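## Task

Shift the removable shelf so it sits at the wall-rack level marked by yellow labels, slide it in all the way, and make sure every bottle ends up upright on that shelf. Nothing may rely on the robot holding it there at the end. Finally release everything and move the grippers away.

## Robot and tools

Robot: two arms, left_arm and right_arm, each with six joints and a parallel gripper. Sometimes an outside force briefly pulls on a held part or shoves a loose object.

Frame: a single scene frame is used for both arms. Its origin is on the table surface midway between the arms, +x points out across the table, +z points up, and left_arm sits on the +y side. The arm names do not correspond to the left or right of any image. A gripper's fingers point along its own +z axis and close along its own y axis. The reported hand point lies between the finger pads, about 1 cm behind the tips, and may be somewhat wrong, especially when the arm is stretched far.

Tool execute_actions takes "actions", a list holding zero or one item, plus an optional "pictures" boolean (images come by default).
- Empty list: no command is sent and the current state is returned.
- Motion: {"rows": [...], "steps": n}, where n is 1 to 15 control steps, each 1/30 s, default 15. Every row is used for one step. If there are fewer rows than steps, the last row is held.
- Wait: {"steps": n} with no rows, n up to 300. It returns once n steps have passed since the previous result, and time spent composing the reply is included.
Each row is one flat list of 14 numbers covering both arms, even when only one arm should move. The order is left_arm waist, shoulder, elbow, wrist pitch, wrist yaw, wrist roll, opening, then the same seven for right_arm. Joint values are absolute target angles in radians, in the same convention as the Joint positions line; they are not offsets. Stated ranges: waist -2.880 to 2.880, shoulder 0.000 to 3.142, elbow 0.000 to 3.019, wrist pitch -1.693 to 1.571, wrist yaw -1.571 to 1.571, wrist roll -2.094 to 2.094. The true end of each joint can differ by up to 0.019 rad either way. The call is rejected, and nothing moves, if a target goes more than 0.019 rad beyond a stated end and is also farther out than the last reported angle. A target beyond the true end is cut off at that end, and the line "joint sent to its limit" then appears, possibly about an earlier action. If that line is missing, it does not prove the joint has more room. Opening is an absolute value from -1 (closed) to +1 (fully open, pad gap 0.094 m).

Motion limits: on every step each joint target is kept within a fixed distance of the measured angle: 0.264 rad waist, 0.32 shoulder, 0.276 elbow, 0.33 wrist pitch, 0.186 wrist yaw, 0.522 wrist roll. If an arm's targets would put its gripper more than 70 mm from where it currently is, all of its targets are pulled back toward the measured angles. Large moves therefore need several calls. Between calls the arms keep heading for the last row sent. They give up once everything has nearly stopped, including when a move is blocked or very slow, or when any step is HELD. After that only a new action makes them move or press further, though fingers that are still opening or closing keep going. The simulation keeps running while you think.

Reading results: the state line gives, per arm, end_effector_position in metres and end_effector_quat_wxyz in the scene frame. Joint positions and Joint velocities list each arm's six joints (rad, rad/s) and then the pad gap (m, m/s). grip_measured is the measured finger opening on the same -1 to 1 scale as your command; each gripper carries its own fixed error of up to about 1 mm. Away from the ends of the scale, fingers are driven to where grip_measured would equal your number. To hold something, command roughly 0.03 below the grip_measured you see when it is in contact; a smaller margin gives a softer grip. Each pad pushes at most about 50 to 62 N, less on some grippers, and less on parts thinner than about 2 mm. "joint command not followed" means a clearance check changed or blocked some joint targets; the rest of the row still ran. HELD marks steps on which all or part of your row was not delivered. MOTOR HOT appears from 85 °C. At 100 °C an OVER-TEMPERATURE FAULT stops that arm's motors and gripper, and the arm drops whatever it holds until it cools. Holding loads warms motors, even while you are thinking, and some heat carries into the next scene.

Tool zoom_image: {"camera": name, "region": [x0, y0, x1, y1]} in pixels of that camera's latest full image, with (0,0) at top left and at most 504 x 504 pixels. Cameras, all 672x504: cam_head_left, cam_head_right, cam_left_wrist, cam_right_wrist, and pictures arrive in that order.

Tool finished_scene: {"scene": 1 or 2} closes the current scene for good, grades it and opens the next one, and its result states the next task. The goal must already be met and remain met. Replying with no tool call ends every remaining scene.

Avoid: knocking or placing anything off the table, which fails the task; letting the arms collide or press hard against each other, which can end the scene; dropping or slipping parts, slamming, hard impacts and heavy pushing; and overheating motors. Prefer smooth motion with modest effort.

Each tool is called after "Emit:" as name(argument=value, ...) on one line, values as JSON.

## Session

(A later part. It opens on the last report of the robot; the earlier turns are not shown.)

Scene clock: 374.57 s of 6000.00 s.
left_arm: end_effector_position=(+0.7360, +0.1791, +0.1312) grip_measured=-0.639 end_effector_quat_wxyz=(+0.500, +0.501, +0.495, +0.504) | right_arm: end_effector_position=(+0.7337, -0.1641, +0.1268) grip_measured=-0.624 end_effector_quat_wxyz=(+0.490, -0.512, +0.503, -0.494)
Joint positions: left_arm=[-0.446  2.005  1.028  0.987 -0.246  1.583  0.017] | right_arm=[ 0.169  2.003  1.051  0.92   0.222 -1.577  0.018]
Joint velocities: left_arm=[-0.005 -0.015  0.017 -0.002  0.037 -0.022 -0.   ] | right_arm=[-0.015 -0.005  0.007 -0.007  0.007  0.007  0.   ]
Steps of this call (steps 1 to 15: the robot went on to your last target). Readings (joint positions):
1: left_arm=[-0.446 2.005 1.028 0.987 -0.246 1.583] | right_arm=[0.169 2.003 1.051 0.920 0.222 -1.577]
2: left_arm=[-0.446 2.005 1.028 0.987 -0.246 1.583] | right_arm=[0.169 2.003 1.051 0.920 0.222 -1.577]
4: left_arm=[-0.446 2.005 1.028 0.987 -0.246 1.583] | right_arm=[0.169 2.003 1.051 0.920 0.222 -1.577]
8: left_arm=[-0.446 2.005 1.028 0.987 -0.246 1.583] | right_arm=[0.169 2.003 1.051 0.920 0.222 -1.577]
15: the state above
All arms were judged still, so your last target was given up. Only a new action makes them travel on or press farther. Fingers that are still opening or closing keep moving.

Emit:
execute_actions(actions=[{"rows": [[-0.445, 1.9475, 1.0648, 0.995, -0.2455, 1.59, -0.672, 0.168, 1.957, 1.0871, 0.940, 0.2215, -1.58, -0.657], [-0.445, 1.946, 1.0648, 0.995, -0.2455, 1.59, -0.672, 0.168, 1.956, 1.0871, 0.940, 0.2215, -1.58, -0.657], [-0.445, 1.9445, 1.0648, 0.995, -0.2455, 1.59, -0.672, 0.168, 1.955, 1.0871, 0.940, 0.2215, -1.58, -0.657], [-0.445, 1.943, 1.0648, 0.995, -0.2455, 1.59, -0.672, 0.168, 1.954, 1.0871, 0.940, 0.2215, -1.58, -0.657], [-0.445, 1.9415, 1.0648, 0.995, -0.2455, 1.59, -0.672, 0.168, 1.953, 1.0871, 0.940, 0.2215, -1.58, -0.657], [-0.445, 1.940, 1.0648, 0.995, -0.2455, 1.59, -0.672, 0.168, 1.952, 1.0871, 0.940, 0.2215, -1.58, -0.657], [-0.445, 1.9385, 1.0648, 0.995, -0.2455, 1.59, -0.672, 0.168, 1.951, 1.0871, 0.940, 0.2215, -1.58, -0.657], [-0.445, 1.937, 1.0648, 0.995, -0.2455, 1.59, -0.672, 0.168, 1.950, 1.0871, 0.940, 0.2215, -1.58, -0.657], [-0.445, 1.9355, 1.0648, 0.995, -0.2455, 1.59, -0.672, 0.168, 1.949, 1.0871, 0.940, 0.2215, -1.58, -0.657], [-0.445, 1.934, 1.0648, 0.995, -0.2455, 1.59, -0.672, 0.168, 1.948, 1.0871, 0.940, 0.2215, -1.58, -0.657]], "steps": 15}], pictures=false)

Emit:
execute_actions(actions=[{"steps": 15}])

Scene clock: 386.73 s of 6000.00 s.
left_arm: end_effector_position=(+0.7360, +0.1791, +0.1397) grip_measured=-0.639 end_effector_quat_wxyz=(+0.504, +0.497, +0.492, +0.506) | right_arm: end_effector_position=(+0.7337, -0.1641, +0.1351) grip_measured=-0.624 end_effector_quat_wxyz=(+0.493, -0.509, +0.500, -0.497)
Joint positions: left_arm=[-0.446  1.992  1.028  0.987 -0.246  1.583  0.017] | right_arm=[ 0.169  1.991  1.051  0.92   0.222 -1.58   0.018]
Joint velocities: left_arm=[-0.005 -0.024  0.002  0.002  0.022 -0.037 -0.   ] | right_arm=[-0.024 -0.063 -0.007 -0.017 -0.022 -0.037  0.001]
Steps of this call (steps 1 to 90: nothing new was sent; then 8.67 s passed at rest; steps 91 to 105: all 15 steps of this action). Readings (joint positions):
91: left_arm=[-0.446 2.005 1.028 0.987 -0.246 1.583] | right_arm=[0.169 2.003 1.051 0.920 0.222 -1.577]
92: left_arm=[-0.446 2.005 1.028 0.987 -0.246 1.583] | right_arm=[0.169 2.003 1.051 0.920 0.222 -1.577]
94: left_arm=[-0.446 2.004 1.028 0.987 -0.246 1.583] | right_arm=[0.169 2.002 1.051 0.920 0.222 -1.578]
98: left_arm=[-0.446 2.001 1.028 0.987 -0.246 1.583] | right_arm=[0.169 2.000 1.051 0.920 0.222 -1.578]
105: the state above

Scene clock: 387.23 s of 6000.00 s.
left_arm: end_effector_position=(+0.7360, +0.1791, +0.1404) grip_measured=-0.639 end_effector_quat_wxyz=(+0.505, +0.496, +0.492, +0.507) | right_arm: end_effector_position=(+0.7337, -0.1641, +0.1359) grip_measured=-0.624 end_effector_quat_wxyz=(+0.493, -0.509, +0.500, -0.498)
Joint positions: left_arm=[-0.446  1.991  1.028  0.987 -0.246  1.583  0.017] | right_arm=[ 0.169  1.99   1.051  0.92   0.222 -1.581  0.018]
Joint velocities: left_arm=[-0.005 -0.015 -0.007  0.007  0.007 -0.066 -0.001] | right_arm=[-0.005 -0.005 -0.007  0.017 -0.007 -0.037 -0.001]
Steps of this call (steps 1 to 15: the robot went on to your last target). Readings (joint positions):
1: left_arm=[-0.446 1.992 1.028 0.987 -0.246 1.583] | right_arm=[0.169 1.990 1.051 0.920 0.222 -1.580]
2: left_arm=[-0.446 1.992 1.028 0.987 -0.246 1.583] | right_arm=[0.169 1.990 1.051 0.920 0.222 -1.581]
4: left_arm=[-0.446 1.991 1.028 0.987 -0.246 1.583] | right_arm=[0.169 1.990 1.051 0.920 0.222 -1.581]
8: left_arm=[-0.446 1.991 1.028 0.987 -0.246 1.583] | right_arm=[0.169 1.990 1.051 0.920 0.222 -1.581]
15: the state above
All arms were judged still, so your last target was given up. Only a new action makes them travel on or press farther. Fingers that are still opening or closing keep moving.

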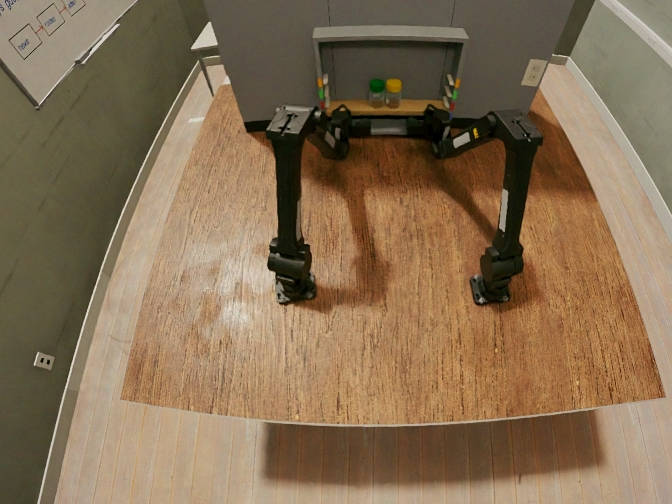

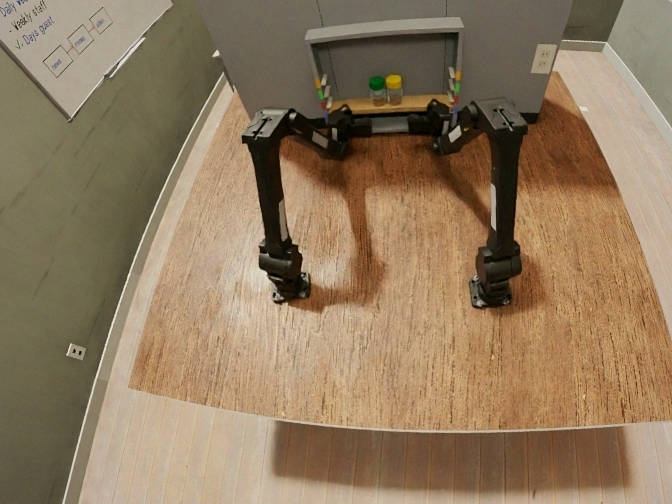

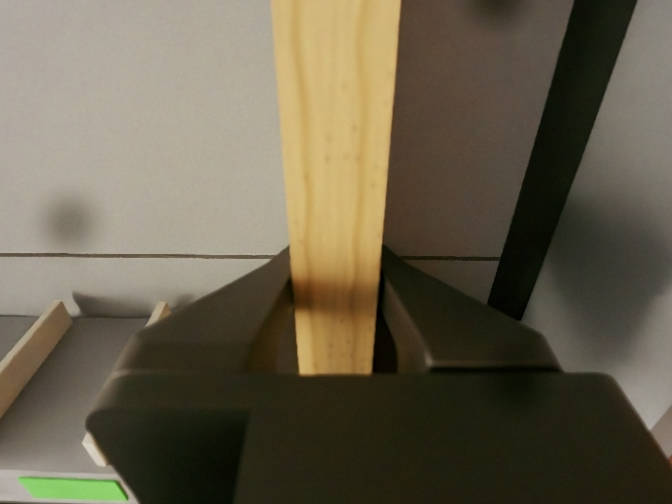

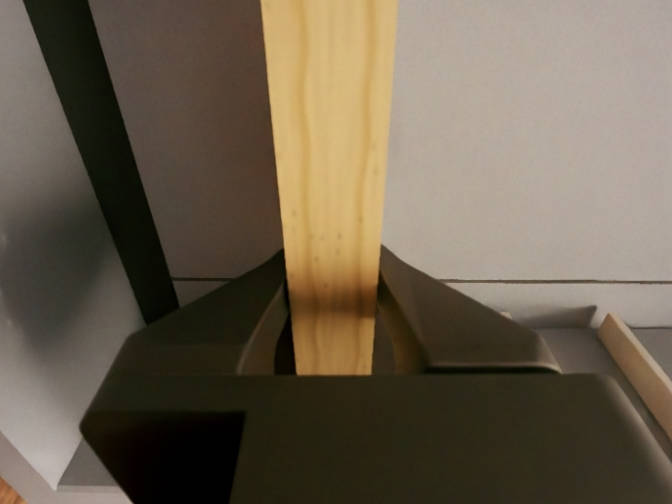

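Emit:
execute_actions(actions=[{"rows": [[-0.448, 1.934, 1.058, 1.010, -0.247, 1.59, -0.672, 0.172, 1.948, 1.080, 0.947, 0.223, -1.58, -0.657], [-0.450, 1.934, 1.052, 1.022, -0.248, 1.59, -0.672, 0.175, 1.948, 1.075, 0.953, 0.224, -1.58, -0.657], [-0.452, 1.934, 1.048, 1.032, -0.249, 1.59, -0.672, 0.177, 1.948, 1.071, 0.957, 0.225, -1.58, -0.657], [-0.4528, 1.9315, 1.043, 1.0343, -0.2498, 1.59, -0.672, 0.1777, 1.9457, 1.0660, 0.9598, 0.2257, -1.58, -0.657], [-0.4536, 1.9290, 1.038, 1.0365, -0.2506, 1.59, -0.672, 0.1784, 1.9434, 1.0609, 0.9625, 0.2264, -1.58, -0.657], [-0.4544, 1.9265, 1.033, 1.0388, -0.2514, 1.59, -0.672, 0.1791, 1.9410, 1.0559, 0.9653, 0.2271, -1.58, -0.657], [-0.4552, 1.9241, 1.028, 1.0410, -0.2522, 1.59, -0.672, 0.1798, 1.9387, 1.0508, 0.9680, 0.2278, -1.58, -0.657], [-0.4560, 1.9216, 1.023, 1.0433, -0.2530, 1.59, -0.672, 0.1805, 1.9364, 1.0458, 0.9708, 0.2285, -1.58, -0.657], [-0.4568, 1.9191, 1.018, 1.0455, -0.2538, 1.59, -0.672, 0.1813, 1.9341, 1.0407, 0.9735, 0.2293, -1.58, -0.657], [-0.4576, 1.9166, 1.013, 1.0478, -0.2546, 1.59, -0.672, 0.1820, 1.9317, 1.0357, 0.9763, 0.2300, -1.58, -0.657], [-0.4584, 1.9141, 1.008, 1.0500, -0.2554, 1.59, -0.672, 0.1827, 1.9294, 1.0306, 0.9790, 0.2307, -1.58, -0.657], [-0.4592, 1.9117, 1.003, 1.0523, -0.2562, 1.59, -0.672, 0.1834, 1.9271, 1.0256, 0.9818, 0.2314, -1.58, -0.657], [-0.4600, 1.9092, 0.998, 1.0545, -0.2570, 1.59, -0.672, 0.1841, 1.9248, 1.0205, 0.9845, 0.2321, -1.58, -0.657], [-0.4608, 1.9067, 0.993, 1.0568, -0.2578, 1.59, -0.672, 0.1848, 1.9224, 1.0155, 0.9873, 0.2328, -1.58, -0.657], [-0.4616, 1.9042, 0.988, 1.059, -0.2586, 1.59, -0.672, 0.1855, 1.9201, 1.0104, 0.990, 0.2335, -1.58, -0.657]], "steps": 15}], pictures=false)

Emit:
execute_actions(actions=[{"steps": 15}], pictures=false)

Scene clock: 414.40 s of 6000.00 s.
left_arm: end_effector_position=(+0.7205, +0.1814, +0.1391) grip_measured=-0.639 end_effector_quat_wxyz=(+0.502, +0.497, +0.494, +0.507) | right_arm: end_effector_position=(+0.7205, -0.1616, +0.1354) grip_measured=-0.624 end_effector_quat_wxyz=(+0.493, -0.511, +0.499, -0.497)
Joint positions: left_arm=[-0.45   1.967  0.98   1.005 -0.255  1.583  0.017] | right_arm=[ 0.178  1.97   1.012  0.938  0.228 -1.581  0.018]
Joint velocities: left_arm=[-0.024 -0.093 -0.144  0.081 -0.022  0.022  0.   ] | right_arm=[ 0.024 -0.103 -0.149  0.076  0.022  0.007 -0.   ]
Steps of this call (steps 1 to 90: nothing new was sent; then 23.67 s passed at rest; steps 91 to 105: all 15 steps of this action). Readings (joint positions):
91: left_arm=[-0.446 1.991 1.028 0.987 -0.246 1.583] | right_arm=[0.169 1.990 1.051 0.920 0.222 -1.581]
92: left_arm=[-0.446 1.991 1.028 0.987 -0.246 1.583] | right_arm=[0.169 1.990 1.051 0.920 0.222 -1.581]
94: left_arm=[-0.446 1.991 1.028 0.987 -0.246 1.583] | right_arm=[0.169 1.990 1.051 0.920 0.222 -1.581]
98: left_arm=[-0.447 1.986 1.017 0.990 -0.250 1.583] | right_arm=[0.171 1.988 1.047 0.921 0.222 -1.581]
105: the state above

Scene clock: 414.90 s of 6000.00 s.
left_arm: end_effector_position=(+0.7170, +0.1807, +0.1402) grip_measured=-0.639 end_effector_quat_wxyz=(+0.503, +0.496, +0.494, +0.507) | right_arm: end_effector_position=(+0.7173, -0.1618, +0.1364) grip_measured=-0.624 end_effector_quat_wxyz=(+0.494, -0.510, +0.499, -0.497)
Joint positions: left_arm=[-0.453  1.96   0.97   1.01  -0.257  1.583  0.017] | right_arm=[ 0.179  1.964  1.002  0.944  0.229 -1.581  0.018]
Joint velocities: left_arm=[-0.015 -0.005 -0.007 -0.012  0.037 -0.037  0.001] | right_arm=[-0.005 -0.005  0.022 -0.002 -0.095  0.11   0.   ]
Steps of this call (steps 1 to 15: the robot went on to your last target). Readings (joint positions):
1: left_arm=[-0.451 1.964 0.975 1.007 -0.256 1.583] | right_arm=[0.179 1.968 1.007 0.940 0.228 -1.581]
2: left_arm=[-0.452 1.962 0.972 1.008 -0.257 1.583] | right_arm=[0.179 1.966 1.004 0.942 0.228 -1.581]
4: left_arm=[-0.453 1.960 0.970 1.009 -0.257 1.583] | right_arm=[0.179 1.964 1.002 0.943 0.228 -1.581]
8: left_arm=[-0.453 1.960 0.970 1.010 -0.257 1.583] | right_arm=[0.179 1.964 1.002 0.944 0.229 -1.581]
15: the state above

Emit:
execute_actions(actions=[{"rows": [[-0.4626, 1.9022, 0.9840, 1.0612, -0.2592, 1.59, -0.672, 0.1858, 1.9179, 1.0056, 0.9925, 0.2342, -1.58, -0.657], [-0.4636, 1.9002, 0.9799, 1.0634, -0.2598, 1.59, -0.672, 0.1862, 1.9157, 1.0009, 0.9950, 0.2349, -1.58, -0.657], [-0.4646, 1.8982, 0.9759, 1.0656, -0.2604, 1.59, -0.672, 0.1865, 1.9136, 0.9961, 0.9975, 0.2356, -1.58, -0.657], [-0.4656, 1.8962, 0.9718, 1.0678, -0.2610, 1.59, -0.672, 0.1868, 1.9114, 0.9913, 1.0000, 0.2364, -1.58, -0.657], [-0.4666, 1.8942, 0.9678, 1.0700, -0.2616, 1.59, -0.672, 0.1872, 1.9092, 0.9866, 1.0025, 0.2371, -1.58, -0.657], [-0.4676, 1.8922, 0.9637, 1.0722, -0.2622, 1.59, -0.672, 0.1875, 1.9070, 0.9818, 1.0050, 0.2378, -1.58, -0.657], [-0.4686, 1.8902, 0.9597, 1.0744, -0.2628, 1.59, -0.672, 0.1878, 1.9048, 0.9770, 1.0075, 0.2385, -1.58, -0.657], [-0.4695, 1.8883, 0.9556, 1.0766, -0.2633, 1.59, -0.672, 0.1882, 1.9027, 0.9723, 1.0100, 0.2392, -1.58, -0.657], [-0.4705, 1.8863, 0.9516, 1.0788, -0.2639, 1.59, -0.672, 0.1885, 1.9005, 0.9675, 1.0125, 0.2399, -1.58, -0.657], [-0.4715, 1.8843, 0.9475, 1.0810, -0.2645, 1.59, -0.672, 0.1888, 1.8983, 0.9627, 1.0150, 0.2406, -1.58, -0.657], [-0.4725, 1.8823, 0.9435, 1.0832, -0.2651, 1.59, -0.672, 0.1892, 1.8961, 0.9580, 1.0175, 0.2413, -1.58, -0.657], [-0.4735, 1.8803, 0.9394, 1.0854, -0.2657, 1.59, -0.672, 0.1895, 1.8939, 0.9532, 1.0200, 0.2421, -1.58, -0.657], [-0.4745, 1.8783, 0.9354, 1.0876, -0.2663, 1.59, -0.672, 0.1898, 1.8918, 0.9484, 1.0225, 0.2428, -1.58, -0.657], [-0.4755, 1.8763, 0.9313, 1.0898, -0.2669, 1.59, -0.672, 0.1902, 1.8896, 0.9437, 1.0250, 0.2435, -1.58, -0.657], [-0.4765, 1.8743, 0.9273, 1.092, -0.2675, 1.59, -0.672, 0.1905, 1.8874, 0.9389, 1.0275, 0.2442, -1.58, -0.657]], "steps": 15}], pictures=false)

Emit:
execute_actions(actions=[{"rows": [[-0.4772, 1.8724, 0.9235, 1.0939, -0.2682, 1.59, -0.672, 0.1912, 1.8855, 0.9350, 1.0294, 0.2449, -1.58, -0.657], [-0.4780, 1.8705, 0.9196, 1.0958, -0.2690, 1.59, -0.672, 0.1918, 1.8835, 0.9311, 1.0312, 0.2455, -1.58, -0.657], [-0.4787, 1.8687, 0.9158, 1.0977, -0.2697, 1.59, -0.672, 0.1925, 1.8816, 0.9273, 1.0331, 0.2462, -1.58, -0.657], [-0.4794, 1.8668, 0.9120, 1.0995, -0.2705, 1.59, -0.672, 0.1932, 1.8796, 0.9234, 1.0350, 0.2468, -1.58, -0.657], [-0.4802, 1.8649, 0.9081, 1.1014, -0.2712, 1.59, -0.672, 0.1938, 1.8777, 0.9195, 1.0369, 0.2475, -1.58, -0.657], [-0.4809, 1.8630, 0.9043, 1.1033, -0.2720, 1.59, -0.672, 0.1945, 1.8758, 0.9156, 1.0387, 0.2482, -1.58, -0.657], [-0.4816, 1.8611, 0.9005, 1.1052, -0.2727, 1.59, -0.672, 0.1952, 1.8738, 0.9117, 1.0406, 0.2488, -1.58, -0.657], [-0.4824, 1.8593, 0.8966, 1.1071, -0.2735, 1.59, -0.672, 0.1958, 1.8719, 0.9079, 1.0425, 0.2495, -1.58, -0.657], [-0.4831, 1.8574, 0.8928, 1.1090, -0.2742, 1.59, -0.672, 0.1965, 1.8699, 0.9040, 1.0444, 0.2501, -1.58, -0.657], [-0.4838, 1.8555, 0.8890, 1.1109, -0.2750, 1.59, -0.672, 0.1972, 1.8680, 0.9001, 1.0462, 0.2508, -1.58, -0.657], [-0.4846, 1.8536, 0.8851, 1.1128, -0.2757, 1.59, -0.672, 0.1978, 1.8661, 0.8962, 1.0481, 0.2515, -1.58, -0.657], [-0.4853, 1.8517, 0.8813, 1.1146, -0.2765, 1.59, -0.672, 0.1985, 1.8641, 0.8923, 1.0500, 0.2521, -1.58, -0.657], [-0.4860, 1.8499, 0.8775, 1.1165, -0.2772, 1.59, -0.672, 0.1992, 1.8622, 0.8885, 1.0519, 0.2528, -1.58, -0.657], [-0.4868, 1.8480, 0.8736, 1.1184, -0.2780, 1.59, -0.672, 0.1998, 1.8602, 0.8846, 1.0537, 0.2534, -1.58, -0.657], [-0.4875, 1.8461, 0.8698, 1.1203, -0.2787, 1.59, -0.672, 0.2005, 1.8583, 0.8807, 1.0556, 0.2541, -1.58, -0.657]], "steps": 15}], pictures=false)

Emit:
execute_actions(actions=[{"steps": 12}])

Scene clock: 441.90 s of 6000.00 s.
left_arm: end_effector_position=(+0.6991, +0.1773, +0.1397) grip_measured=-0.639 end_effector_quat_wxyz=(+0.504, +0.498, +0.492, +0.505) | right_arm: end_effector_position=(+0.6975, -0.1652, +0.1352) grip_measured=-0.624 end_effector_quat_wxyz=(+0.493, -0.509, +0.500, -0.498)
Joint positions: left_arm=[-0.467  1.935  0.918  1.037 -0.265  1.583  0.017] | right_arm=[ 0.184  1.935  0.94   0.977  0.238 -1.581  0.018]
Joint velocities: left_arm=[-0.034 -0.073 -0.11   0.071 -0.081 -0.007 -0.   ] | right_arm=[ 0.015 -0.083 -0.139  0.076  0.022 -0.007  0.001]
Steps of this call (steps 1 to 15: the robot went on to your last target; steps 16 to 90: nothing new was sent; then 23.50 s passed at rest; steps 91 to 105: all 15 steps of this action). Readings (joint positions):
91: left_arm=[-0.453 1.960 0.970 1.010 -0.257 1.583] | right_arm=[0.179 1.964 1.002 0.944 0.229 -1.581]
92: left_arm=[-0.453 1.960 0.969 1.011 -0.258 1.583] | right_arm=[0.179 1.964 1.001 0.945 0.229 -1.581]
94: left_arm=[-0.454 1.958 0.965 1.014 -0.258 1.583] | right_arm=[0.180 1.961 0.995 0.950 0.229 -1.581]
98: left_arm=[-0.459 1.950 0.947 1.022 -0.261 1.583] | right_arm=[0.181 1.951 0.974 0.959 0.233 -1.581]
105: the state above

Scene clock: 442.40 s of 6000.00 s.
left_arm: end_effector_position=(+0.6794, +0.1773, +0.1407) grip_measured=-0.639 end_effector_quat_wxyz=(+0.505, +0.497, +0.492, +0.506) | right_arm: end_effector_position=(+0.6776, -0.1651, +0.1363) grip_measured=-0.624 end_effector_quat_wxyz=(+0.493, -0.508, +0.499, -0.499)
Joint positions: left_arm=[-0.478  1.905  0.861  1.066 -0.276  1.583  0.017] | right_arm=[ 0.193  1.904  0.881  1.006  0.247 -1.581  0.018]
Joint velocities: left_arm=[-0.024 -0.054 -0.1    0.056  0.007 -0.066 -0.001] | right_arm=[ 0.015 -0.063 -0.125  0.051 -0.051 -0.066 -0.001]
Steps of this call (steps 1 to 15: all 15 steps of this action). Readings (joint positions):
1: left_arm=[-0.467 1.933 0.914 1.039 -0.266 1.583] | right_arm=[0.184 1.932 0.936 0.979 0.238 -1.581]
2: left_arm=[-0.469 1.931 0.911 1.041 -0.267 1.583] | right_arm=[0.185 1.930 0.931 0.982 0.239 -1.581]
4: left_arm=[-0.470 1.927 0.903 1.045 -0.268 1.583] | right_arm=[0.186 1.926 0.924 0.985 0.240 -1.581]
8: left_arm=[-0.472 1.919 0.888 1.053 -0.271 1.583] | right_arm=[0.189 1.917 0.908 0.993 0.243 -1.581]
15: the state above

Scene clock: 442.80 s of 6000.00 s.
left_arm: end_effector_position=(+0.6765, +0.1774, +0.1409) grip_measured=-0.639 end_effector_quat_wxyz=(+0.505, +0.497, +0.492, +0.506) | right_arm: end_effector_position=(+0.6749, -0.1650, +0.1366) grip_measured=-0.624 end_effector_quat_wxyz=(+0.494, -0.508, +0.499, -0.499)
Joint positions: left_arm=[-0.479  1.901  0.853  1.07  -0.278  1.583  0.017] | right_arm=[ 0.195  1.899  0.873  1.011  0.249 -1.581  0.018]
Joint velocities: left_arm=[ 0.005 -0.015 -0.007 -0.007  0.022 -0.037 -0.001] | right_arm=[-0.015 -0.015 -0.002 -0.032 -0.007  0.007  0.   ]
Steps of this call (steps 1 to 12: the robot went on to your last target). Readings (joint positions):
1: left_arm=[-0.479 1.903 0.858 1.068 -0.277 1.583] | right_arm=[0.194 1.902 0.878 1.008 0.248 -1.581]
2: left_arm=[-0.479 1.902 0.855 1.069 -0.277 1.583] | right_arm=[0.195 1.900 0.875 1.009 0.249 -1.581]
4: left_arm=[-0.479 1.901 0.853 1.070 -0.278 1.583] | right_arm=[0.195 1.899 0.873 1.010 0.249 -1.581]
8: left_arm=[-0.479 1.901 0.853 1.070 -0.278 1.583] | right_arm=[0.195 1.899 0.873 1.011 0.249 -1.581]
12: the state above

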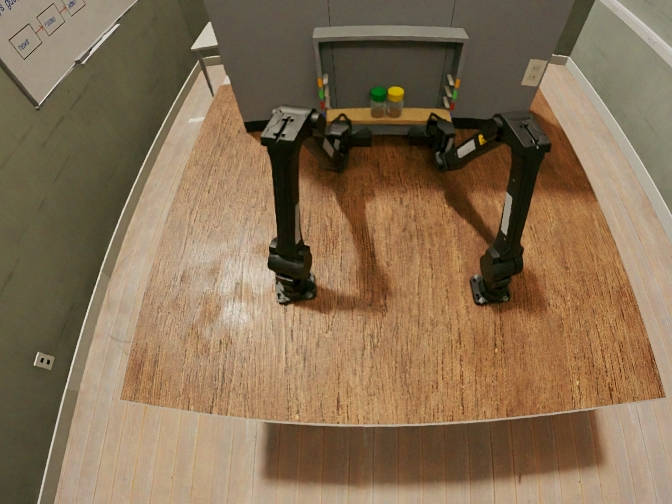

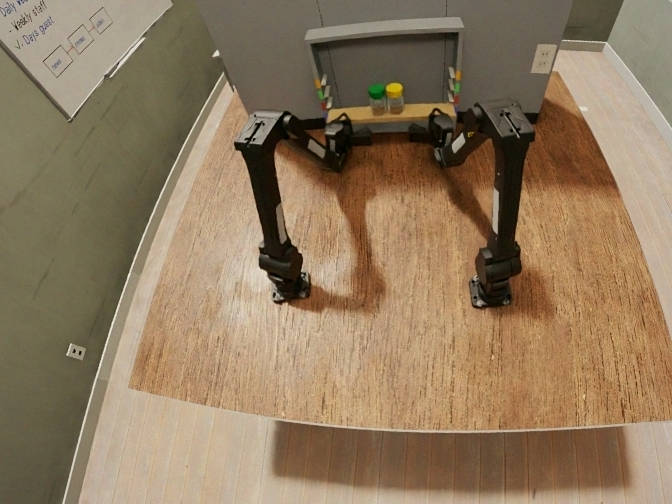

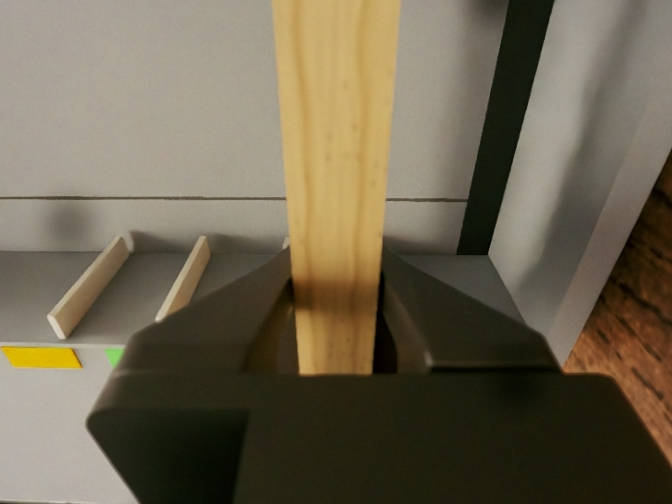

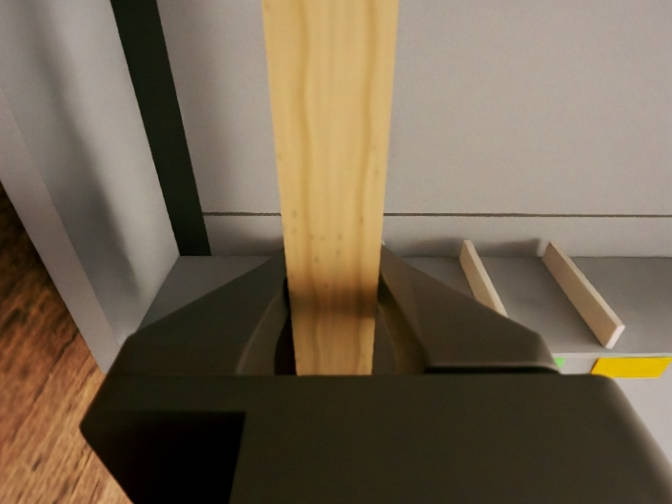

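Emit:
execute_actions(actions=[{"rows": [[-0.4887, 1.8436, 0.8647, 1.1228, -0.2799, 1.59, -0.672, 0.2016, 1.8557, 0.8755, 1.0580, 0.2552, -1.58, -0.657], [-0.4898, 1.8410, 0.8596, 1.1253, -0.2811, 1.59, -0.672, 0.2026, 1.8531, 0.8704, 1.0605, 0.2563, -1.58, -0.657], [-0.4910, 1.8385, 0.8544, 1.1279, -0.2822, 1.59, -0.672, 0.2037, 1.8505, 0.8652, 1.0629, 0.2573, -1.58, -0.657], [-0.4922, 1.8360, 0.8493, 1.1304, -0.2834, 1.59, -0.672, 0.2048, 1.8479, 0.8601, 1.0653, 0.2584, -1.58, -0.657], [-0.4933, 1.8334, 0.8442, 1.1329, -0.2846, 1.59, -0.672, 0.2058, 1.8453, 0.8549, 1.0678, 0.2595, -1.58, -0.657], [-0.4945, 1.8309, 0.8391, 1.1354, -0.2858, 1.59, -0.672, 0.2069, 1.8427, 0.8497, 1.0702, 0.2606, -1.58, -0.657], [-0.4957, 1.8283, 0.8340, 1.1379, -0.2869, 1.59, -0.672, 0.2080, 1.8401, 0.8446, 1.0726, 0.2617, -1.58, -0.657], [-0.4968, 1.8258, 0.8288, 1.1404, -0.2881, 1.59, -0.672, 0.2090, 1.8376, 0.8394, 1.0751, 0.2627, -1.58, -0.657], [-0.4980, 1.8233, 0.8237, 1.1430, -0.2893, 1.59, -0.672, 0.2101, 1.8350, 0.8343, 1.0775, 0.2638, -1.58, -0.657], [-0.4992, 1.8207, 0.8186, 1.1455, -0.2905, 1.59, -0.672, 0.2112, 1.8324, 0.8291, 1.0799, 0.2649, -1.58, -0.657], [-0.5003, 1.8182, 0.8135, 1.1480, -0.2916, 1.59, -0.672, 0.2122, 1.8298, 0.8239, 1.0824, 0.2660, -1.58, -0.657], [-0.5015, 1.8157, 0.8084, 1.1505, -0.2928, 1.59, -0.672, 0.2133, 1.8272, 0.8188, 1.0848, 0.2671, -1.58, -0.657], [-0.5027, 1.8131, 0.8032, 1.1530, -0.2940, 1.59, -0.672, 0.2144, 1.8246, 0.8136, 1.0872, 0.2681, -1.58, -0.657], [-0.5038, 1.8106, 0.7981, 1.1555, -0.2952, 1.59, -0.672, 0.2154, 1.8220, 0.8085, 1.0897, 0.2692, -1.58, -0.657], [-0.5050, 1.8080, 0.7930, 1.1581, -0.2964, 1.59, -0.672, 0.2165, 1.8194, 0.8033, 1.0921, 0.2703, -1.58, -0.657]], "steps": 15}], pictures=false)

Emit:
execute_actions(actions=[{"rows": [[-0.5062, 1.8055, 0.7879, 1.1606, -0.2975, 1.59, -0.672, 0.2176, 1.8168, 0.7981, 1.0945, 0.2714, -1.58, -0.657], [-0.5073, 1.8030, 0.7828, 1.1631, -0.2987, 1.59, -0.672, 0.2186, 1.8142, 0.7930, 1.0970, 0.2725, -1.58, -0.657], [-0.5085, 1.8004, 0.7776, 1.1656, -0.2999, 1.59, -0.672, 0.2197, 1.8116, 0.7878, 1.0994, 0.2735, -1.58, -0.657], [-0.5097, 1.7979, 0.7725, 1.1681, -0.3011, 1.59, -0.672, 0.2208, 1.8090, 0.7827, 1.1018, 0.2746, -1.58, -0.657], [-0.5108, 1.7954, 0.7674, 1.1706, -0.3022, 1.59, -0.672, 0.2218, 1.8064, 0.7775, 1.1043, 0.2757, -1.58, -0.657], [-0.5120, 1.7928, 0.7623, 1.1732, -0.3034, 1.59, -0.672, 0.2229, 1.8038, 0.7723, 1.1067, 0.2768, -1.58, -0.657], [-0.5132, 1.7903, 0.7572, 1.1757, -0.3046, 1.59, -0.672, 0.2240, 1.8013, 0.7672, 1.1091, 0.2779, -1.58, -0.657], [-0.5143, 1.7877, 0.7520, 1.1782, -0.3058, 1.59, -0.672, 0.2250, 1.7987, 0.7620, 1.1116, 0.2789, -1.58, -0.657], [-0.5155, 1.7852, 0.7469, 1.1807, -0.3069, 1.59, -0.672, 0.2261, 1.7961, 0.7569, 1.1140, 0.2800, -1.58, -0.657], [-0.5167, 1.7827, 0.7418, 1.1832, -0.3081, 1.59, -0.672, 0.2272, 1.7935, 0.7517, 1.1164, 0.2811, -1.58, -0.657], [-0.5178, 1.7801, 0.7367, 1.1857, -0.3093, 1.59, -0.672, 0.2282, 1.7909, 0.7465, 1.1189, 0.2822, -1.58, -0.657], [-0.5190, 1.7776, 0.7316, 1.1883, -0.3105, 1.59, -0.672, 0.2293, 1.7883, 0.7414, 1.1213, 0.2833, -1.58, -0.657], [-0.5202, 1.7751, 0.7264, 1.1908, -0.3116, 1.59, -0.672, 0.2304, 1.7857, 0.7362, 1.1237, 0.2843, -1.58, -0.657], [-0.5213, 1.7725, 0.7213, 1.1933, -0.3128, 1.59, -0.672, 0.2314, 1.7831, 0.7311, 1.1262, 0.2854, -1.58, -0.657], [-0.5225, 1.7700, 0.7162, 1.1958, -0.3140, 1.59, -0.672, 0.2325, 1.7805, 0.7259, 1.1286, 0.2865, -1.58, -0.657]], "steps": 15}], pictures=false)

Emit:
execute_actions(actions=[{"steps": 12}])

Scene clock: 465.47 s of 6000.00 s.
left_arm: end_effector_position=(+0.6534, +0.1772, +0.1412) grip_measured=-0.639 end_effector_quat_wxyz=(+0.505, +0.497, +0.492, +0.506) | right_arm: end_effector_position=(+0.6515, -0.1649, +0.1366) grip_measured=-0.624 end_effector_quat_wxyz=(+0.493, -0.508, +0.499, -0.499)
Joint positions: left_arm=[-0.494  1.867  0.787  1.102 -0.293  1.583  0.017] | right_arm=[ 0.208  1.864  0.806  1.042  0.263 -1.581  0.018]
Joint velocities: left_arm=[-0.024 -0.083 -0.139  0.076 -0.022  0.051 -0.   ] | right_arm=[ 0.034 -0.103 -0.159  0.076  0.007 -0.007  0.   ]
Steps of this call (steps 1 to 15: the robot went on to your last target; steps 16 to 90: nothing new was sent; then 19.17 s passed at rest; steps 91 to 105: all 15 steps of this action). Readings (joint positions):
91: left_arm=[-0.480 1.901 0.853 1.070 -0.278 1.583] | right_arm=[0.195 1.899 0.873 1.011 0.249 -1.581]
92: left_arm=[-0.480 1.900 0.852 1.071 -0.278 1.583] | right_arm=[0.195 1.899 0.872 1.011 0.249 -1.581]
94: left_arm=[-0.481 1.897 0.846 1.075 -0.280 1.583] | right_arm=[0.196 1.895 0.865 1.016 0.251 -1.581]
98: left_arm=[-0.487 1.886 0.823 1.085 -0.285 1.583] | right_arm=[0.201 1.883 0.842 1.025 0.256 -1.581]
105: the state above

Scene clock: 465.97 s of 6000.00 s.
left_arm: end_effector_position=(+0.6259, +0.1771, +0.1416) grip_measured=-0.639 end_effector_quat_wxyz=(+0.505, +0.497, +0.492, +0.505) | right_arm: end_effector_position=(+0.6243, -0.1645, +0.1371) grip_measured=-0.624 end_effector_quat_wxyz=(+0.494, -0.508, +0.499, -0.499)
Joint positions: left_arm=[-0.513  1.827  0.711  1.139 -0.311  1.583  0.017] | right_arm=[ 0.225  1.824  0.73   1.079  0.279 -1.581  0.018]
Joint velocities: left_arm=[-0.044 -0.073 -0.154  0.071  0.037 -0.007 -0.001] | right_arm=[ 0.034 -0.083 -0.129  0.081  0.066 -0.051 -0.001]
Steps of this call (steps 1 to 15: all 15 steps of this action). Readings (joint positions):
1: left_arm=[-0.495 1.864 0.782 1.104 -0.294 1.583] | right_arm=[0.209 1.861 0.801 1.045 0.264 -1.581]
2: left_arm=[-0.497 1.861 0.777 1.107 -0.296 1.583] | right_arm=[0.211 1.859 0.796 1.047 0.265 -1.581]
4: left_arm=[-0.499 1.856 0.766 1.112 -0.298 1.583] | right_arm=[0.213 1.853 0.786 1.052 0.268 -1.581]
8: left_arm=[-0.504 1.845 0.746 1.122 -0.303 1.583] | right_arm=[0.217 1.842 0.765 1.062 0.272 -1.581]
15: the state above

Scene clock: 466.37 s of 6000.00 s.
left_arm: end_effector_position=(+0.6219, +0.1774, +0.1419) grip_measured=-0.639 end_effector_quat_wxyz=(+0.505, +0.497, +0.492, +0.505) | right_arm: end_effector_position=(+0.6204, -0.1643, +0.1376) grip_measured=-0.624 end_effector_quat_wxyz=(+0.494, -0.508, +0.498, -0.499)
Joint positions: left_arm=[-0.515  1.821  0.699  1.144 -0.313  1.583  0.017] | right_arm=[ 0.228  1.817  0.719  1.084  0.281 -1.581  0.018]
Joint velocities: left_arm=[-0.005  0.005 -0.002 -0.002 -0.007 -0.066  0.   ] | right_arm=[ 0.005 -0.005  0.007 -0.002  0.022  0.007  0.   ]
Steps of this call (steps 1 to 12: the robot went on to your last target). Readings (joint positions):
1: left_arm=[-0.514 1.824 0.706 1.141 -0.312 1.583] | right_arm=[0.227 1.821 0.725 1.081 0.280 -1.581]
2: left_arm=[-0.515 1.823 0.702 1.143 -0.312 1.583] | right_arm=[0.227 1.819 0.722 1.083 0.281 -1.581]
4: left_arm=[-0.515 1.821 0.699 1.144 -0.313 1.583] | right_arm=[0.228 1.817 0.719 1.084 0.281 -1.581]
8: left_arm=[-0.515 1.821 0.699 1.144 -0.313 1.583] | right_arm=[0.228 1.817 0.719 1.084 0.281 -1.581]
12: the state above

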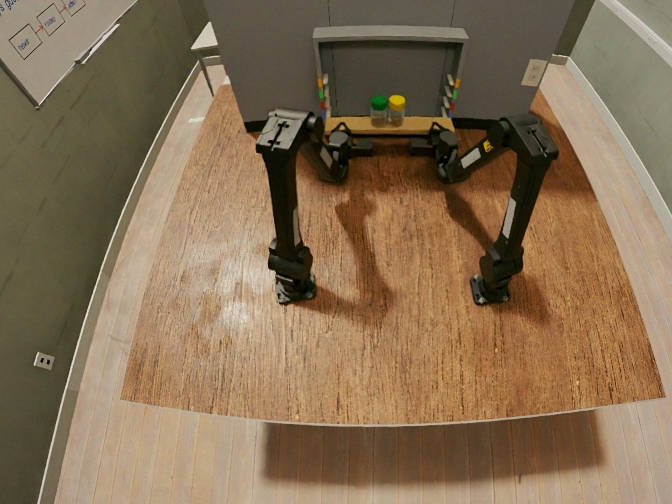

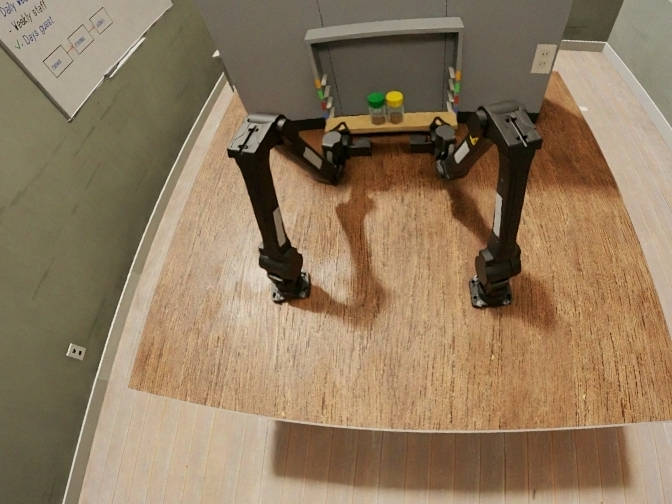

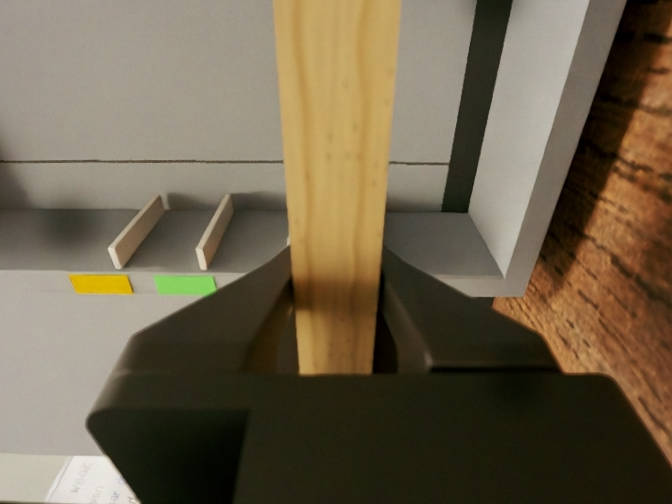

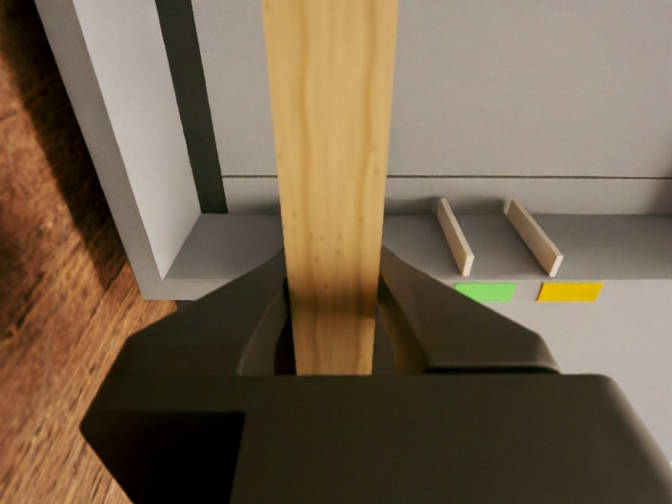

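Emit:
zoom_image(camera="cam_head_left", region=[290, 60, 490, 180])

Region (290, 60, 490, 180) of cam_head_left's 672x504 image, scaled by 2.520, with more detail than that image has; it fills the top 302 rows of this view, and the rest is white.

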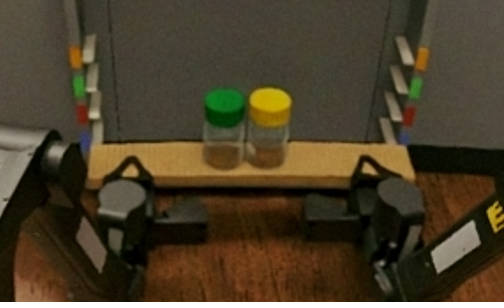

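Emit:
execute_actions(actions=[{"rows": [[-0.5205, 1.770, 0.730, 1.182, -0.314, 1.59, -0.672, 0.2315, 1.7805, 0.740, 1.119, 0.285, -1.58, -0.657], [-0.5185, 1.770, 0.742, 1.168, -0.314, 1.59, -0.672, 0.2305, 1.7805, 0.753, 1.109, 0.284, -1.58, -0.657], [-0.517, 1.770, 0.752, 1.156, -0.314, 1.59, -0.672, 0.230, 1.7805, 0.764, 1.100, 0.283, -1.58, -0.657], [-0.517, 1.7665, 0.7522, 1.1522, -0.314, 1.59, -0.672, 0.230, 1.7771, 0.7642, 1.0962, 0.283, -1.58, -0.657], [-0.517, 1.7595, 0.7526, 1.1447, -0.314, 1.59, -0.672, 0.230, 1.7704, 0.7646, 1.0887, 0.283, -1.58, -0.657], [-0.517, 1.7502, 0.7532, 1.1347, -0.314, 1.59, -0.672, 0.230, 1.7614, 0.7652, 1.0787, 0.283, -1.58, -0.657], [-0.517, 1.7385, 0.7540, 1.1222, -0.314, 1.59, -0.672, 0.230, 1.7502, 0.7660, 1.0661, 0.283, -1.58, -0.657], [-0.517, 1.7257, 0.7550, 1.1084, -0.314, 1.59, -0.672, 0.230, 1.7378, 0.7670, 1.0523, 0.283, -1.58, -0.657], [-0.517, 1.7117, 0.7563, 1.0934, -0.314, 1.59, -0.672, 0.230, 1.7243, 0.7683, 1.0373, 0.283, -1.58, -0.657], [-0.517, 1.6976, 0.7578, 1.0783, -0.314, 1.59, -0.672, 0.230, 1.7108, 0.7698, 1.0222, 0.283, -1.58, -0.657], [-0.517, 1.6848, 0.7593, 1.0645, -0.314, 1.59, -0.672, 0.230, 1.6984, 0.7713, 1.0084, 0.283, -1.58, -0.657], [-0.517, 1.6731, 0.7608, 1.0520, -0.314, 1.59, -0.672, 0.230, 1.6872, 0.7728, 0.9958, 0.283, -1.58, -0.657], [-0.517, 1.6638, 0.7621, 1.0420, -0.314, 1.59, -0.672, 0.230, 1.6782, 0.7741, 0.9858, 0.283, -1.58, -0.657], [-0.517, 1.6568, 0.7631, 1.0345, -0.314, 1.59, -0.672, 0.230, 1.6715, 0.7751, 0.9783, 0.283, -1.58, -0.657], [-0.517, 1.6533, 0.7636, 1.0307, -0.314, 1.59, -0.672, 0.230, 1.6681, 0.7756, 0.9745, 0.283, -1.58, -0.657]], "steps": 15}], pictures=false)

Emit:
execute_actions(actions=[{"steps": 15}], pictures=false)

Scene clock: 496.90 s of 6000.00 s.
left_arm: end_effector_position=(+0.6202, +0.1777, +0.1767) grip_measured=-0.639 end_effector_quat_wxyz=(+0.506, +0.496, +0.492, +0.506) | right_arm: end_effector_position=(+0.6175, -0.1642, +0.1709) grip_measured=-0.624 end_effector_quat_wxyz=(+0.494, -0.509, +0.498, -0.498)
Joint positions: left_arm=[-0.516  1.716  0.702  1.039 -0.313  1.583  0.017] | right_arm=[ 0.23   1.715  0.719  0.98   0.281 -1.581  0.018]
Joint velocities: left_arm=[-0.015 -0.386  0.046 -0.208  0.007 -0.022  0.   ] | right_arm=[-0.015 -0.386 -0.012 -0.178 -0.007  0.081 -0.   ]
Steps of this call (steps 1 to 30: the robot went on to your last target; steps 31 to 90: nothing new was sent; then 27.03 s passed at rest; steps 91 to 105: all 15 steps of this action). Readings (joint positions):
91: left_arm=[-0.515 1.821 0.699 1.144 -0.313 1.583] | right_arm=[0.228 1.817 0.719 1.084 0.281 -1.581]
92: left_arm=[-0.515 1.821 0.699 1.144 -0.313 1.583] | right_arm=[0.228 1.817 0.719 1.084 0.281 -1.581]
94: left_arm=[-0.515 1.820 0.699 1.144 -0.313 1.583] | right_arm=[0.228 1.817 0.719 1.084 0.281 -1.581]
98: left_arm=[-0.515 1.807 0.699 1.123 -0.313 1.583] | right_arm=[0.228 1.804 0.719 1.062 0.281 -1.581]
105: the state above

Scene clock: 497.40 s of 6000.00 s.
left_arm: end_effector_position=(+0.6205, +0.1771, +0.1913) grip_measured=-0.639 end_effector_quat_wxyz=(+0.511, +0.491, +0.488, +0.509) | right_arm: end_effector_position=(+0.6169, -0.1642, +0.1858) grip_measured=-0.624 end_effector_quat_wxyz=(+0.499, -0.505, +0.494, -0.503)
Joint positions: left_arm=[-0.516  1.688  0.707  1.023 -0.313  1.585  0.017] | right_arm=[ 0.23   1.685  0.722  0.966  0.281 -1.586  0.018]
Joint velocities: left_arm=[-0.015 -0.005 -0.017 -0.002  0.066  0.022  0.   ] | right_arm=[ 0.005 -0.015  0.022 -0.042  0.037 -0.007 -0.   ]
Steps of this call (steps 1 to 15: the robot went on to your last target). Readings (joint positions):
1: left_arm=[-0.516 1.705 0.703 1.034 -0.313 1.583] | right_arm=[0.230 1.703 0.719 0.976 0.281 -1.581]
2: left_arm=[-0.516 1.697 0.705 1.032 -0.313 1.583] | right_arm=[0.230 1.694 0.719 0.974 0.281 -1.582]
4: left_arm=[-0.516 1.688 0.707 1.030 -0.313 1.584] | right_arm=[0.230 1.685 0.720 0.973 0.281 -1.585]
8: left_arm=[-0.516 1.688 0.707 1.024 -0.313 1.585] | right_arm=[0.230 1.685 0.722 0.967 0.281 -1.586]
15: the state above

Emit:
execute_actions(actions=[])

Scene clock: 514.40 s of 6000.00 s.
left_arm: end_effector_position=(+0.6205, +0.1771, +0.1913) grip_measured=-0.639 end_effector_quat_wxyz=(+0.511, +0.491, +0.488, +0.509) | right_arm: end_effector_position=(+0.6169, -0.1642, +0.1858) grip_measured=-0.624 end_effector_quat_wxyz=(+0.499, -0.505, +0.494, -0.503)
Joint positions: left_arm=[-0.516  1.688  0.707  1.023 -0.313  1.585  0.017] | right_arm=[ 0.23   1.685  0.722  0.966  0.281 -1.586  0.018]
Joint velocities: left_arm=[-0.015  0.005 -0.007  0.002 -0.022 -0.095 -0.001] | right_arm=[-0.015 -0.015 -0.007 -0.007  0.007  0.022 -0.   ]
Steps of this call (steps 1 to 15: the robot went on to your last target; steps 16 to 90: nothing new was sent; then 14.00 s passed at rest). Readings (joint positions):
1: left_arm=[-0.516 1.688 0.707 1.023 -0.313 1.585] | right_arm=[0.230 1.685 0.722 0.966 0.281 -1.586]
2: left_arm=[-0.516 1.688 0.707 1.023 -0.313 1.585] | right_arm=[0.230 1.685 0.722 0.966 0.281 -1.586]
4: left_arm=[-0.516 1.688 0.707 1.023 -0.313 1.585] | right_arm=[0.230 1.685 0.722 0.966 0.281 -1.586]
8: left_arm=[-0.516 1.688 0.707 1.023 -0.313 1.585] | right_arm=[0.230 1.685 0.722 0.966 0.281 -1.586]
90: the state above
All arms were judged still, so your last target was given up. Only a new action makes them travel on or press farther. Fingers that are still opening or closing keep moving.

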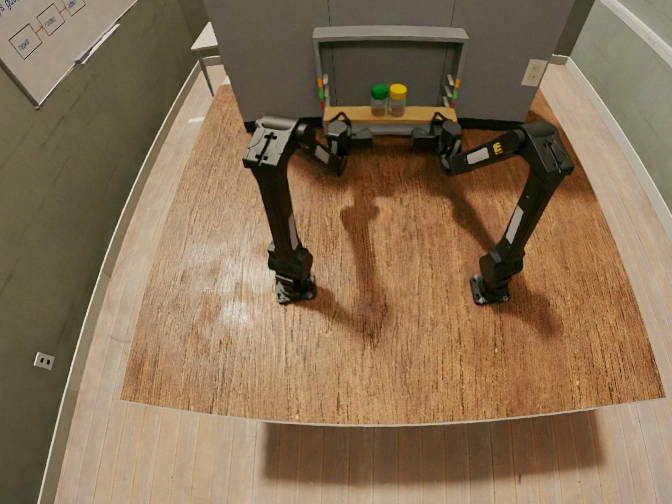

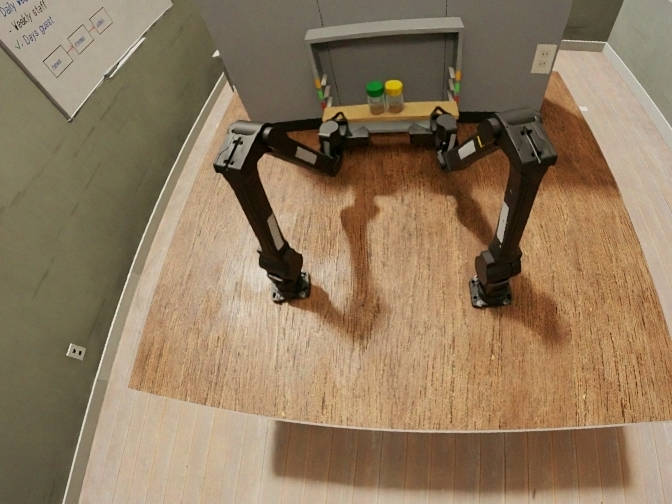

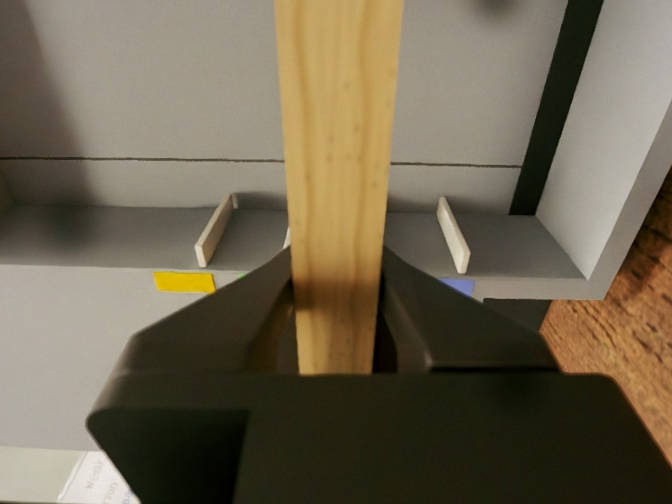

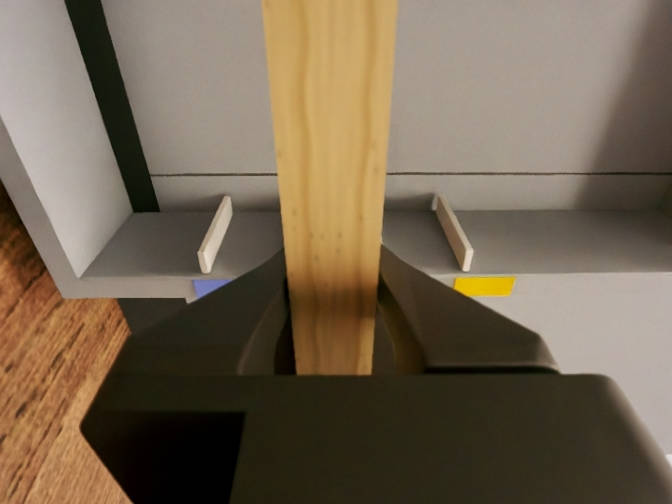

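Emit:
execute_actions(actions=[{"rows": [
[-0.517,1.6496,0.7644,1.0262,-0.314,1.59,-0.672, 0.230,1.6645,0.7766,0.9700,0.283,-1.58,-0.657],
[-0.517,1.6460,0.7651,1.0218,-0.314,1.59,-0.672, 0.230,1.6609,0.7775,0.9655,0.283,-1.58,-0.657],
[-0.517,1.6423,0.7659,1.0173,-0.314,1.59,-0.672, 0.230,1.6573,0.7785,0.9610,0.283,-1.58,-0.657],
[-0.517,1.6387,0.7667,1.0128,-0.314,1.59,-0.672, 0.230,1.6538,0.7795,0.9565,0.283,-1.58,-0.657],
[-0.517,1.6350,0.7675,1.0084,-0.314,1.59,-0.672, 0.230,1.6502,0.7805,0.9520,0.283,-1.58,-0.657],
[-0.517,1.6313,0.7682,1.0039,-0.314,1.59,-0.672, 0.230,1.6466,0.7814,0.9475,0.283,-1.58,-0.657],
[-0.517,1.6277,0.7690,0.9994,-0.314,1.59,-0.672, 0.230,1.6430,0.7824,0.9430,0.283,-1.58,-0.657],
[-0.517,1.6240,0.7698,0.9950,-0.314,1.59,-0.672, 0.230,1.6394,0.7834,0.9386,0.283,-1.58,-0.657],
[-0.517,1.6204,0.7706,0.9905,-0.314,1.59,-0.672, 0.230,1.6358,0.7844,0.9341,0.283,-1.58,-0.657],
[-0.517,1.6167,0.7713,0.9860,-0.314,1.59,-0.672, 0.230,1.6322,0.7853,0.9296,0.283,-1.58,-0.657],
[-0.517,1.6130,0.7721,0.9816,-0.314,1.59,-0.672, 0.230,1.6286,0.7863,0.9251,0.283,-1.58,-0.657],
[-0.517,1.6094,0.7729,0.9771,-0.314,1.59,-0.672, 0.230,1.6251,0.7873,0.9206,0.283,-1.58,-0.657],
[-0.517,1.6057,0.7736,0.9726,-0.314,1.59,-0.672, 0.230,1.6215,0.7882,0.9161,0.283,-1.58,-0.657],
[-0.517,1.6021,0.7744,0.9682,-0.314,1.59,-0.672, 0.230,1.6179,0.7892,0.9116,0.283,-1.58,-0.657],
[-0.517,1.5984,0.7752,0.9637,-0.314,1.59,-0.672, 0.230,1.6143,0.7902,0.9071,0.283,-1.58,-0.657]
], "steps": 15}], pictures=false)

Emit:
execute_actions(actions=[{"rows": [
[-0.517,1.5947,0.7760,0.9592,-0.314,1.59,-0.672, 0.230,1.6107,0.7912,0.9026,0.283,-1.58,-0.657],
[-0.517,1.5911,0.7767,0.9548,-0.314,1.59,-0.672, 0.230,1.6071,0.7921,0.8981,0.283,-1.58,-0.657],
[-0.517,1.5874,0.7775,0.9503,-0.314,1.59,-0.672, 0.230,1.6035,0.7931,0.8936,0.283,-1.58,-0.657],
[-0.517,1.5838,0.7783,0.9458,-0.314,1.59,-0.672, 0.230,1.5999,0.7941,0.8891,0.283,-1.58,-0.657],
[-0.517,1.5801,0.7791,0.9414,-0.314,1.59,-0.672, 0.230,1.5964,0.7951,0.8846,0.283,-1.58,-0.657],
[-0.517,1.5764,0.7798,0.9369,-0.314,1.59,-0.672, 0.230,1.5928,0.7960,0.8801,0.283,-1.58,-0.657],
[-0.517,1.5728,0.7806,0.9324,-0.314,1.59,-0.672, 0.230,1.5892,0.7970,0.8757,0.283,-1.58,-0.657],
[-0.517,1.5691,0.7814,0.9280,-0.314,1.59,-0.672, 0.230,1.5856,0.7980,0.8712,0.283,-1.58,-0.657],
[-0.517,1.5655,0.7822,0.9235,-0.314,1.59,-0.672, 0.230,1.5820,0.7990,0.8667,0.283,-1.58,-0.657],
[-0.517,1.5618,0.7829,0.9190,-0.314,1.59,-0.672, 0.230,1.5784,0.7999,0.8622,0.283,-1.58,-0.657],
[-0.517,1.5581,0.7837,0.9146,-0.314,1.59,-0.672, 0.230,1.5748,0.8009,0.8577,0.283,-1.58,-0.657],
[-0.517,1.5545,0.7845,0.9101,-0.314,1.59,-0.672, 0.230,1.5713,0.8019,0.8532,0.283,-1.58,-0.657],
[-0.517,1.5508,0.7852,0.9056,-0.314,1.59,-0.672, 0.230,1.5677,0.8028,0.8487,0.283,-1.58,-0.657],
[-0.517,1.5472,0.7860,0.9012,-0.314,1.59,-0.672, 0.230,1.5641,0.8038,0.8442,0.283,-1.58,-0.657],
[-0.517,1.5435,0.7868,0.8967,-0.314,1.59,-0.672, 0.230,1.5605,0.8048,0.8397,0.283,-1.58,-0.657]
], "steps": 15}], pictures=false)

Emit:
execute_actions(actions=[{"steps": 12}], pictures=false)

Scene clock: 549.53 s of 6000.00 s.
left_arm: end_effector_position=(+0.6191, +0.1770, +0.1934) grip_measured=-0.639 end_effector_quat_wxyz=(+0.503, +0.501, +0.492, +0.504) | right_arm: end_effector_position=(+0.6153, -0.1647, +0.1870) grip_measured=-0.624 end_effector_quat_wxyz=(+0.490, -0.513, +0.501, -0.496)
Joint positions: left_arm=[-0.517  1.66   0.707  0.966 -0.312  1.585  0.017] | right_arm=[ 0.23   1.658  0.722  0.908  0.281 -1.58   0.018]
Joint velocities: left_arm=[-0.024 -0.151 -0.012 -0.129  0.022 -0.022 -0.   ] | right_arm=[-0.015 -0.142 -0.022 -0.12  -0.095 -0.037  0.001]
Steps of this call (steps 1 to 90: nothing new was sent; then 31.63 s passed at rest; steps 91 to 105: all 15 steps of this action). Readings (joint positions):
91: left_arm=[-0.516 1.688 0.707 1.023 -0.313 1.585] | right_arm=[0.230 1.685 0.722 0.965 0.281 -1.586]
92: left_arm=[-0.516 1.688 0.707 1.021 -0.313 1.585] | right_arm=[0.230 1.685 0.722 0.963 0.281 -1.586]
94: left_arm=[-0.516 1.688 0.707 1.014 -0.313 1.585] | right_arm=[0.230 1.685 0.722 0.957 0.281 -1.586]
98: left_arm=[-0.516 1.686 0.707 0.997 -0.313 1.585] | right_arm=[0.230 1.683 0.722 0.939 0.281 -1.584]
105: the state above

Scene clock: 550.03 s of 6000.00 s.
left_arm: end_effector_position=(+0.6179, +0.1771, +0.2144) grip_measured=-0.639 end_effector_quat_wxyz=(+0.503, +0.501, +0.492, +0.504) | right_arm: end_effector_position=(+0.6147, -0.1649, +0.2082) grip_measured=-0.624 end_effector_quat_wxyz=(+0.491, -0.513, +0.501, -0.496)
Joint positions: left_arm=[-0.517  1.602  0.717  0.899 -0.312  1.585  0.017] | right_arm=[ 0.23   1.603  0.733  0.841  0.281 -1.58   0.018]
Joint velocities: left_arm=[-0.015 -0.122  0.017 -0.125  0.007 -0.022  0.001] | right_arm=[ 0.005 -0.103  0.027 -0.144  0.022 -0.007 -0.001]
Steps of this call (steps 1 to 15: all 15 steps of this action). Readings (joint positions):
1: left_arm=[-0.517 1.655 0.707 0.961 -0.312 1.585] | right_arm=[0.230 1.653 0.722 0.904 0.281 -1.580]
2: left_arm=[-0.517 1.650 0.708 0.957 -0.312 1.585] | right_arm=[0.230 1.649 0.723 0.900 0.281 -1.580]
4: left_arm=[-0.517 1.641 0.709 0.948 -0.312 1.585] | right_arm=[0.230 1.641 0.725 0.890 0.281 -1.580]
8: left_arm=[-0.517 1.626 0.713 0.931 -0.312 1.585] | right_arm=[0.230 1.626 0.729 0.873 0.281 -1.580]
15: the state above

Scene clock: 550.43 s of 6000.00 s.
left_arm: end_effector_position=(+0.6179, +0.1769, +0.2197) grip_measured=-0.639 end_effector_quat_wxyz=(+0.505, +0.500, +0.492, +0.504) | right_arm: end_effector_position=(+0.6148, -0.1649, +0.2133) grip_measured=-0.624 end_effector_quat_wxyz=(+0.492, -0.511, +0.500, -0.497)
Joint positions: left_arm=[-0.518  1.591  0.72   0.89  -0.312  1.584  0.017] | right_arm=[ 0.23   1.592  0.736  0.832  0.281 -1.58   0.018]
Joint velocities: left_arm=[-0.005  0.015 -0.007  0.017 -0.022 -0.007 -0.001] | right_arm=[-0.005 -0.005  0.007 -0.007  0.007 -0.037 -0.   ]
Steps of this call (steps 1 to 12: the robot went on to your last target). Readings (joint positions):
1: left_arm=[-0.517 1.599 0.718 0.896 -0.312 1.584] | right_arm=[0.230 1.600 0.734 0.837 0.281 -1.580]
2: left_arm=[-0.518 1.596 0.718 0.893 -0.312 1.584] | right_arm=[0.230 1.597 0.734 0.836 0.281 -1.580]
4: left_arm=[-0.518 1.593 0.719 0.892 -0.312 1.584] | right_arm=[0.230 1.594 0.736 0.834 0.281 -1.580]
8: left_arm=[-0.518 1.591 0.720 0.891 -0.312 1.584] | right_arm=[0.230 1.592 0.736 0.833 0.281 -1.580]
12: the state above


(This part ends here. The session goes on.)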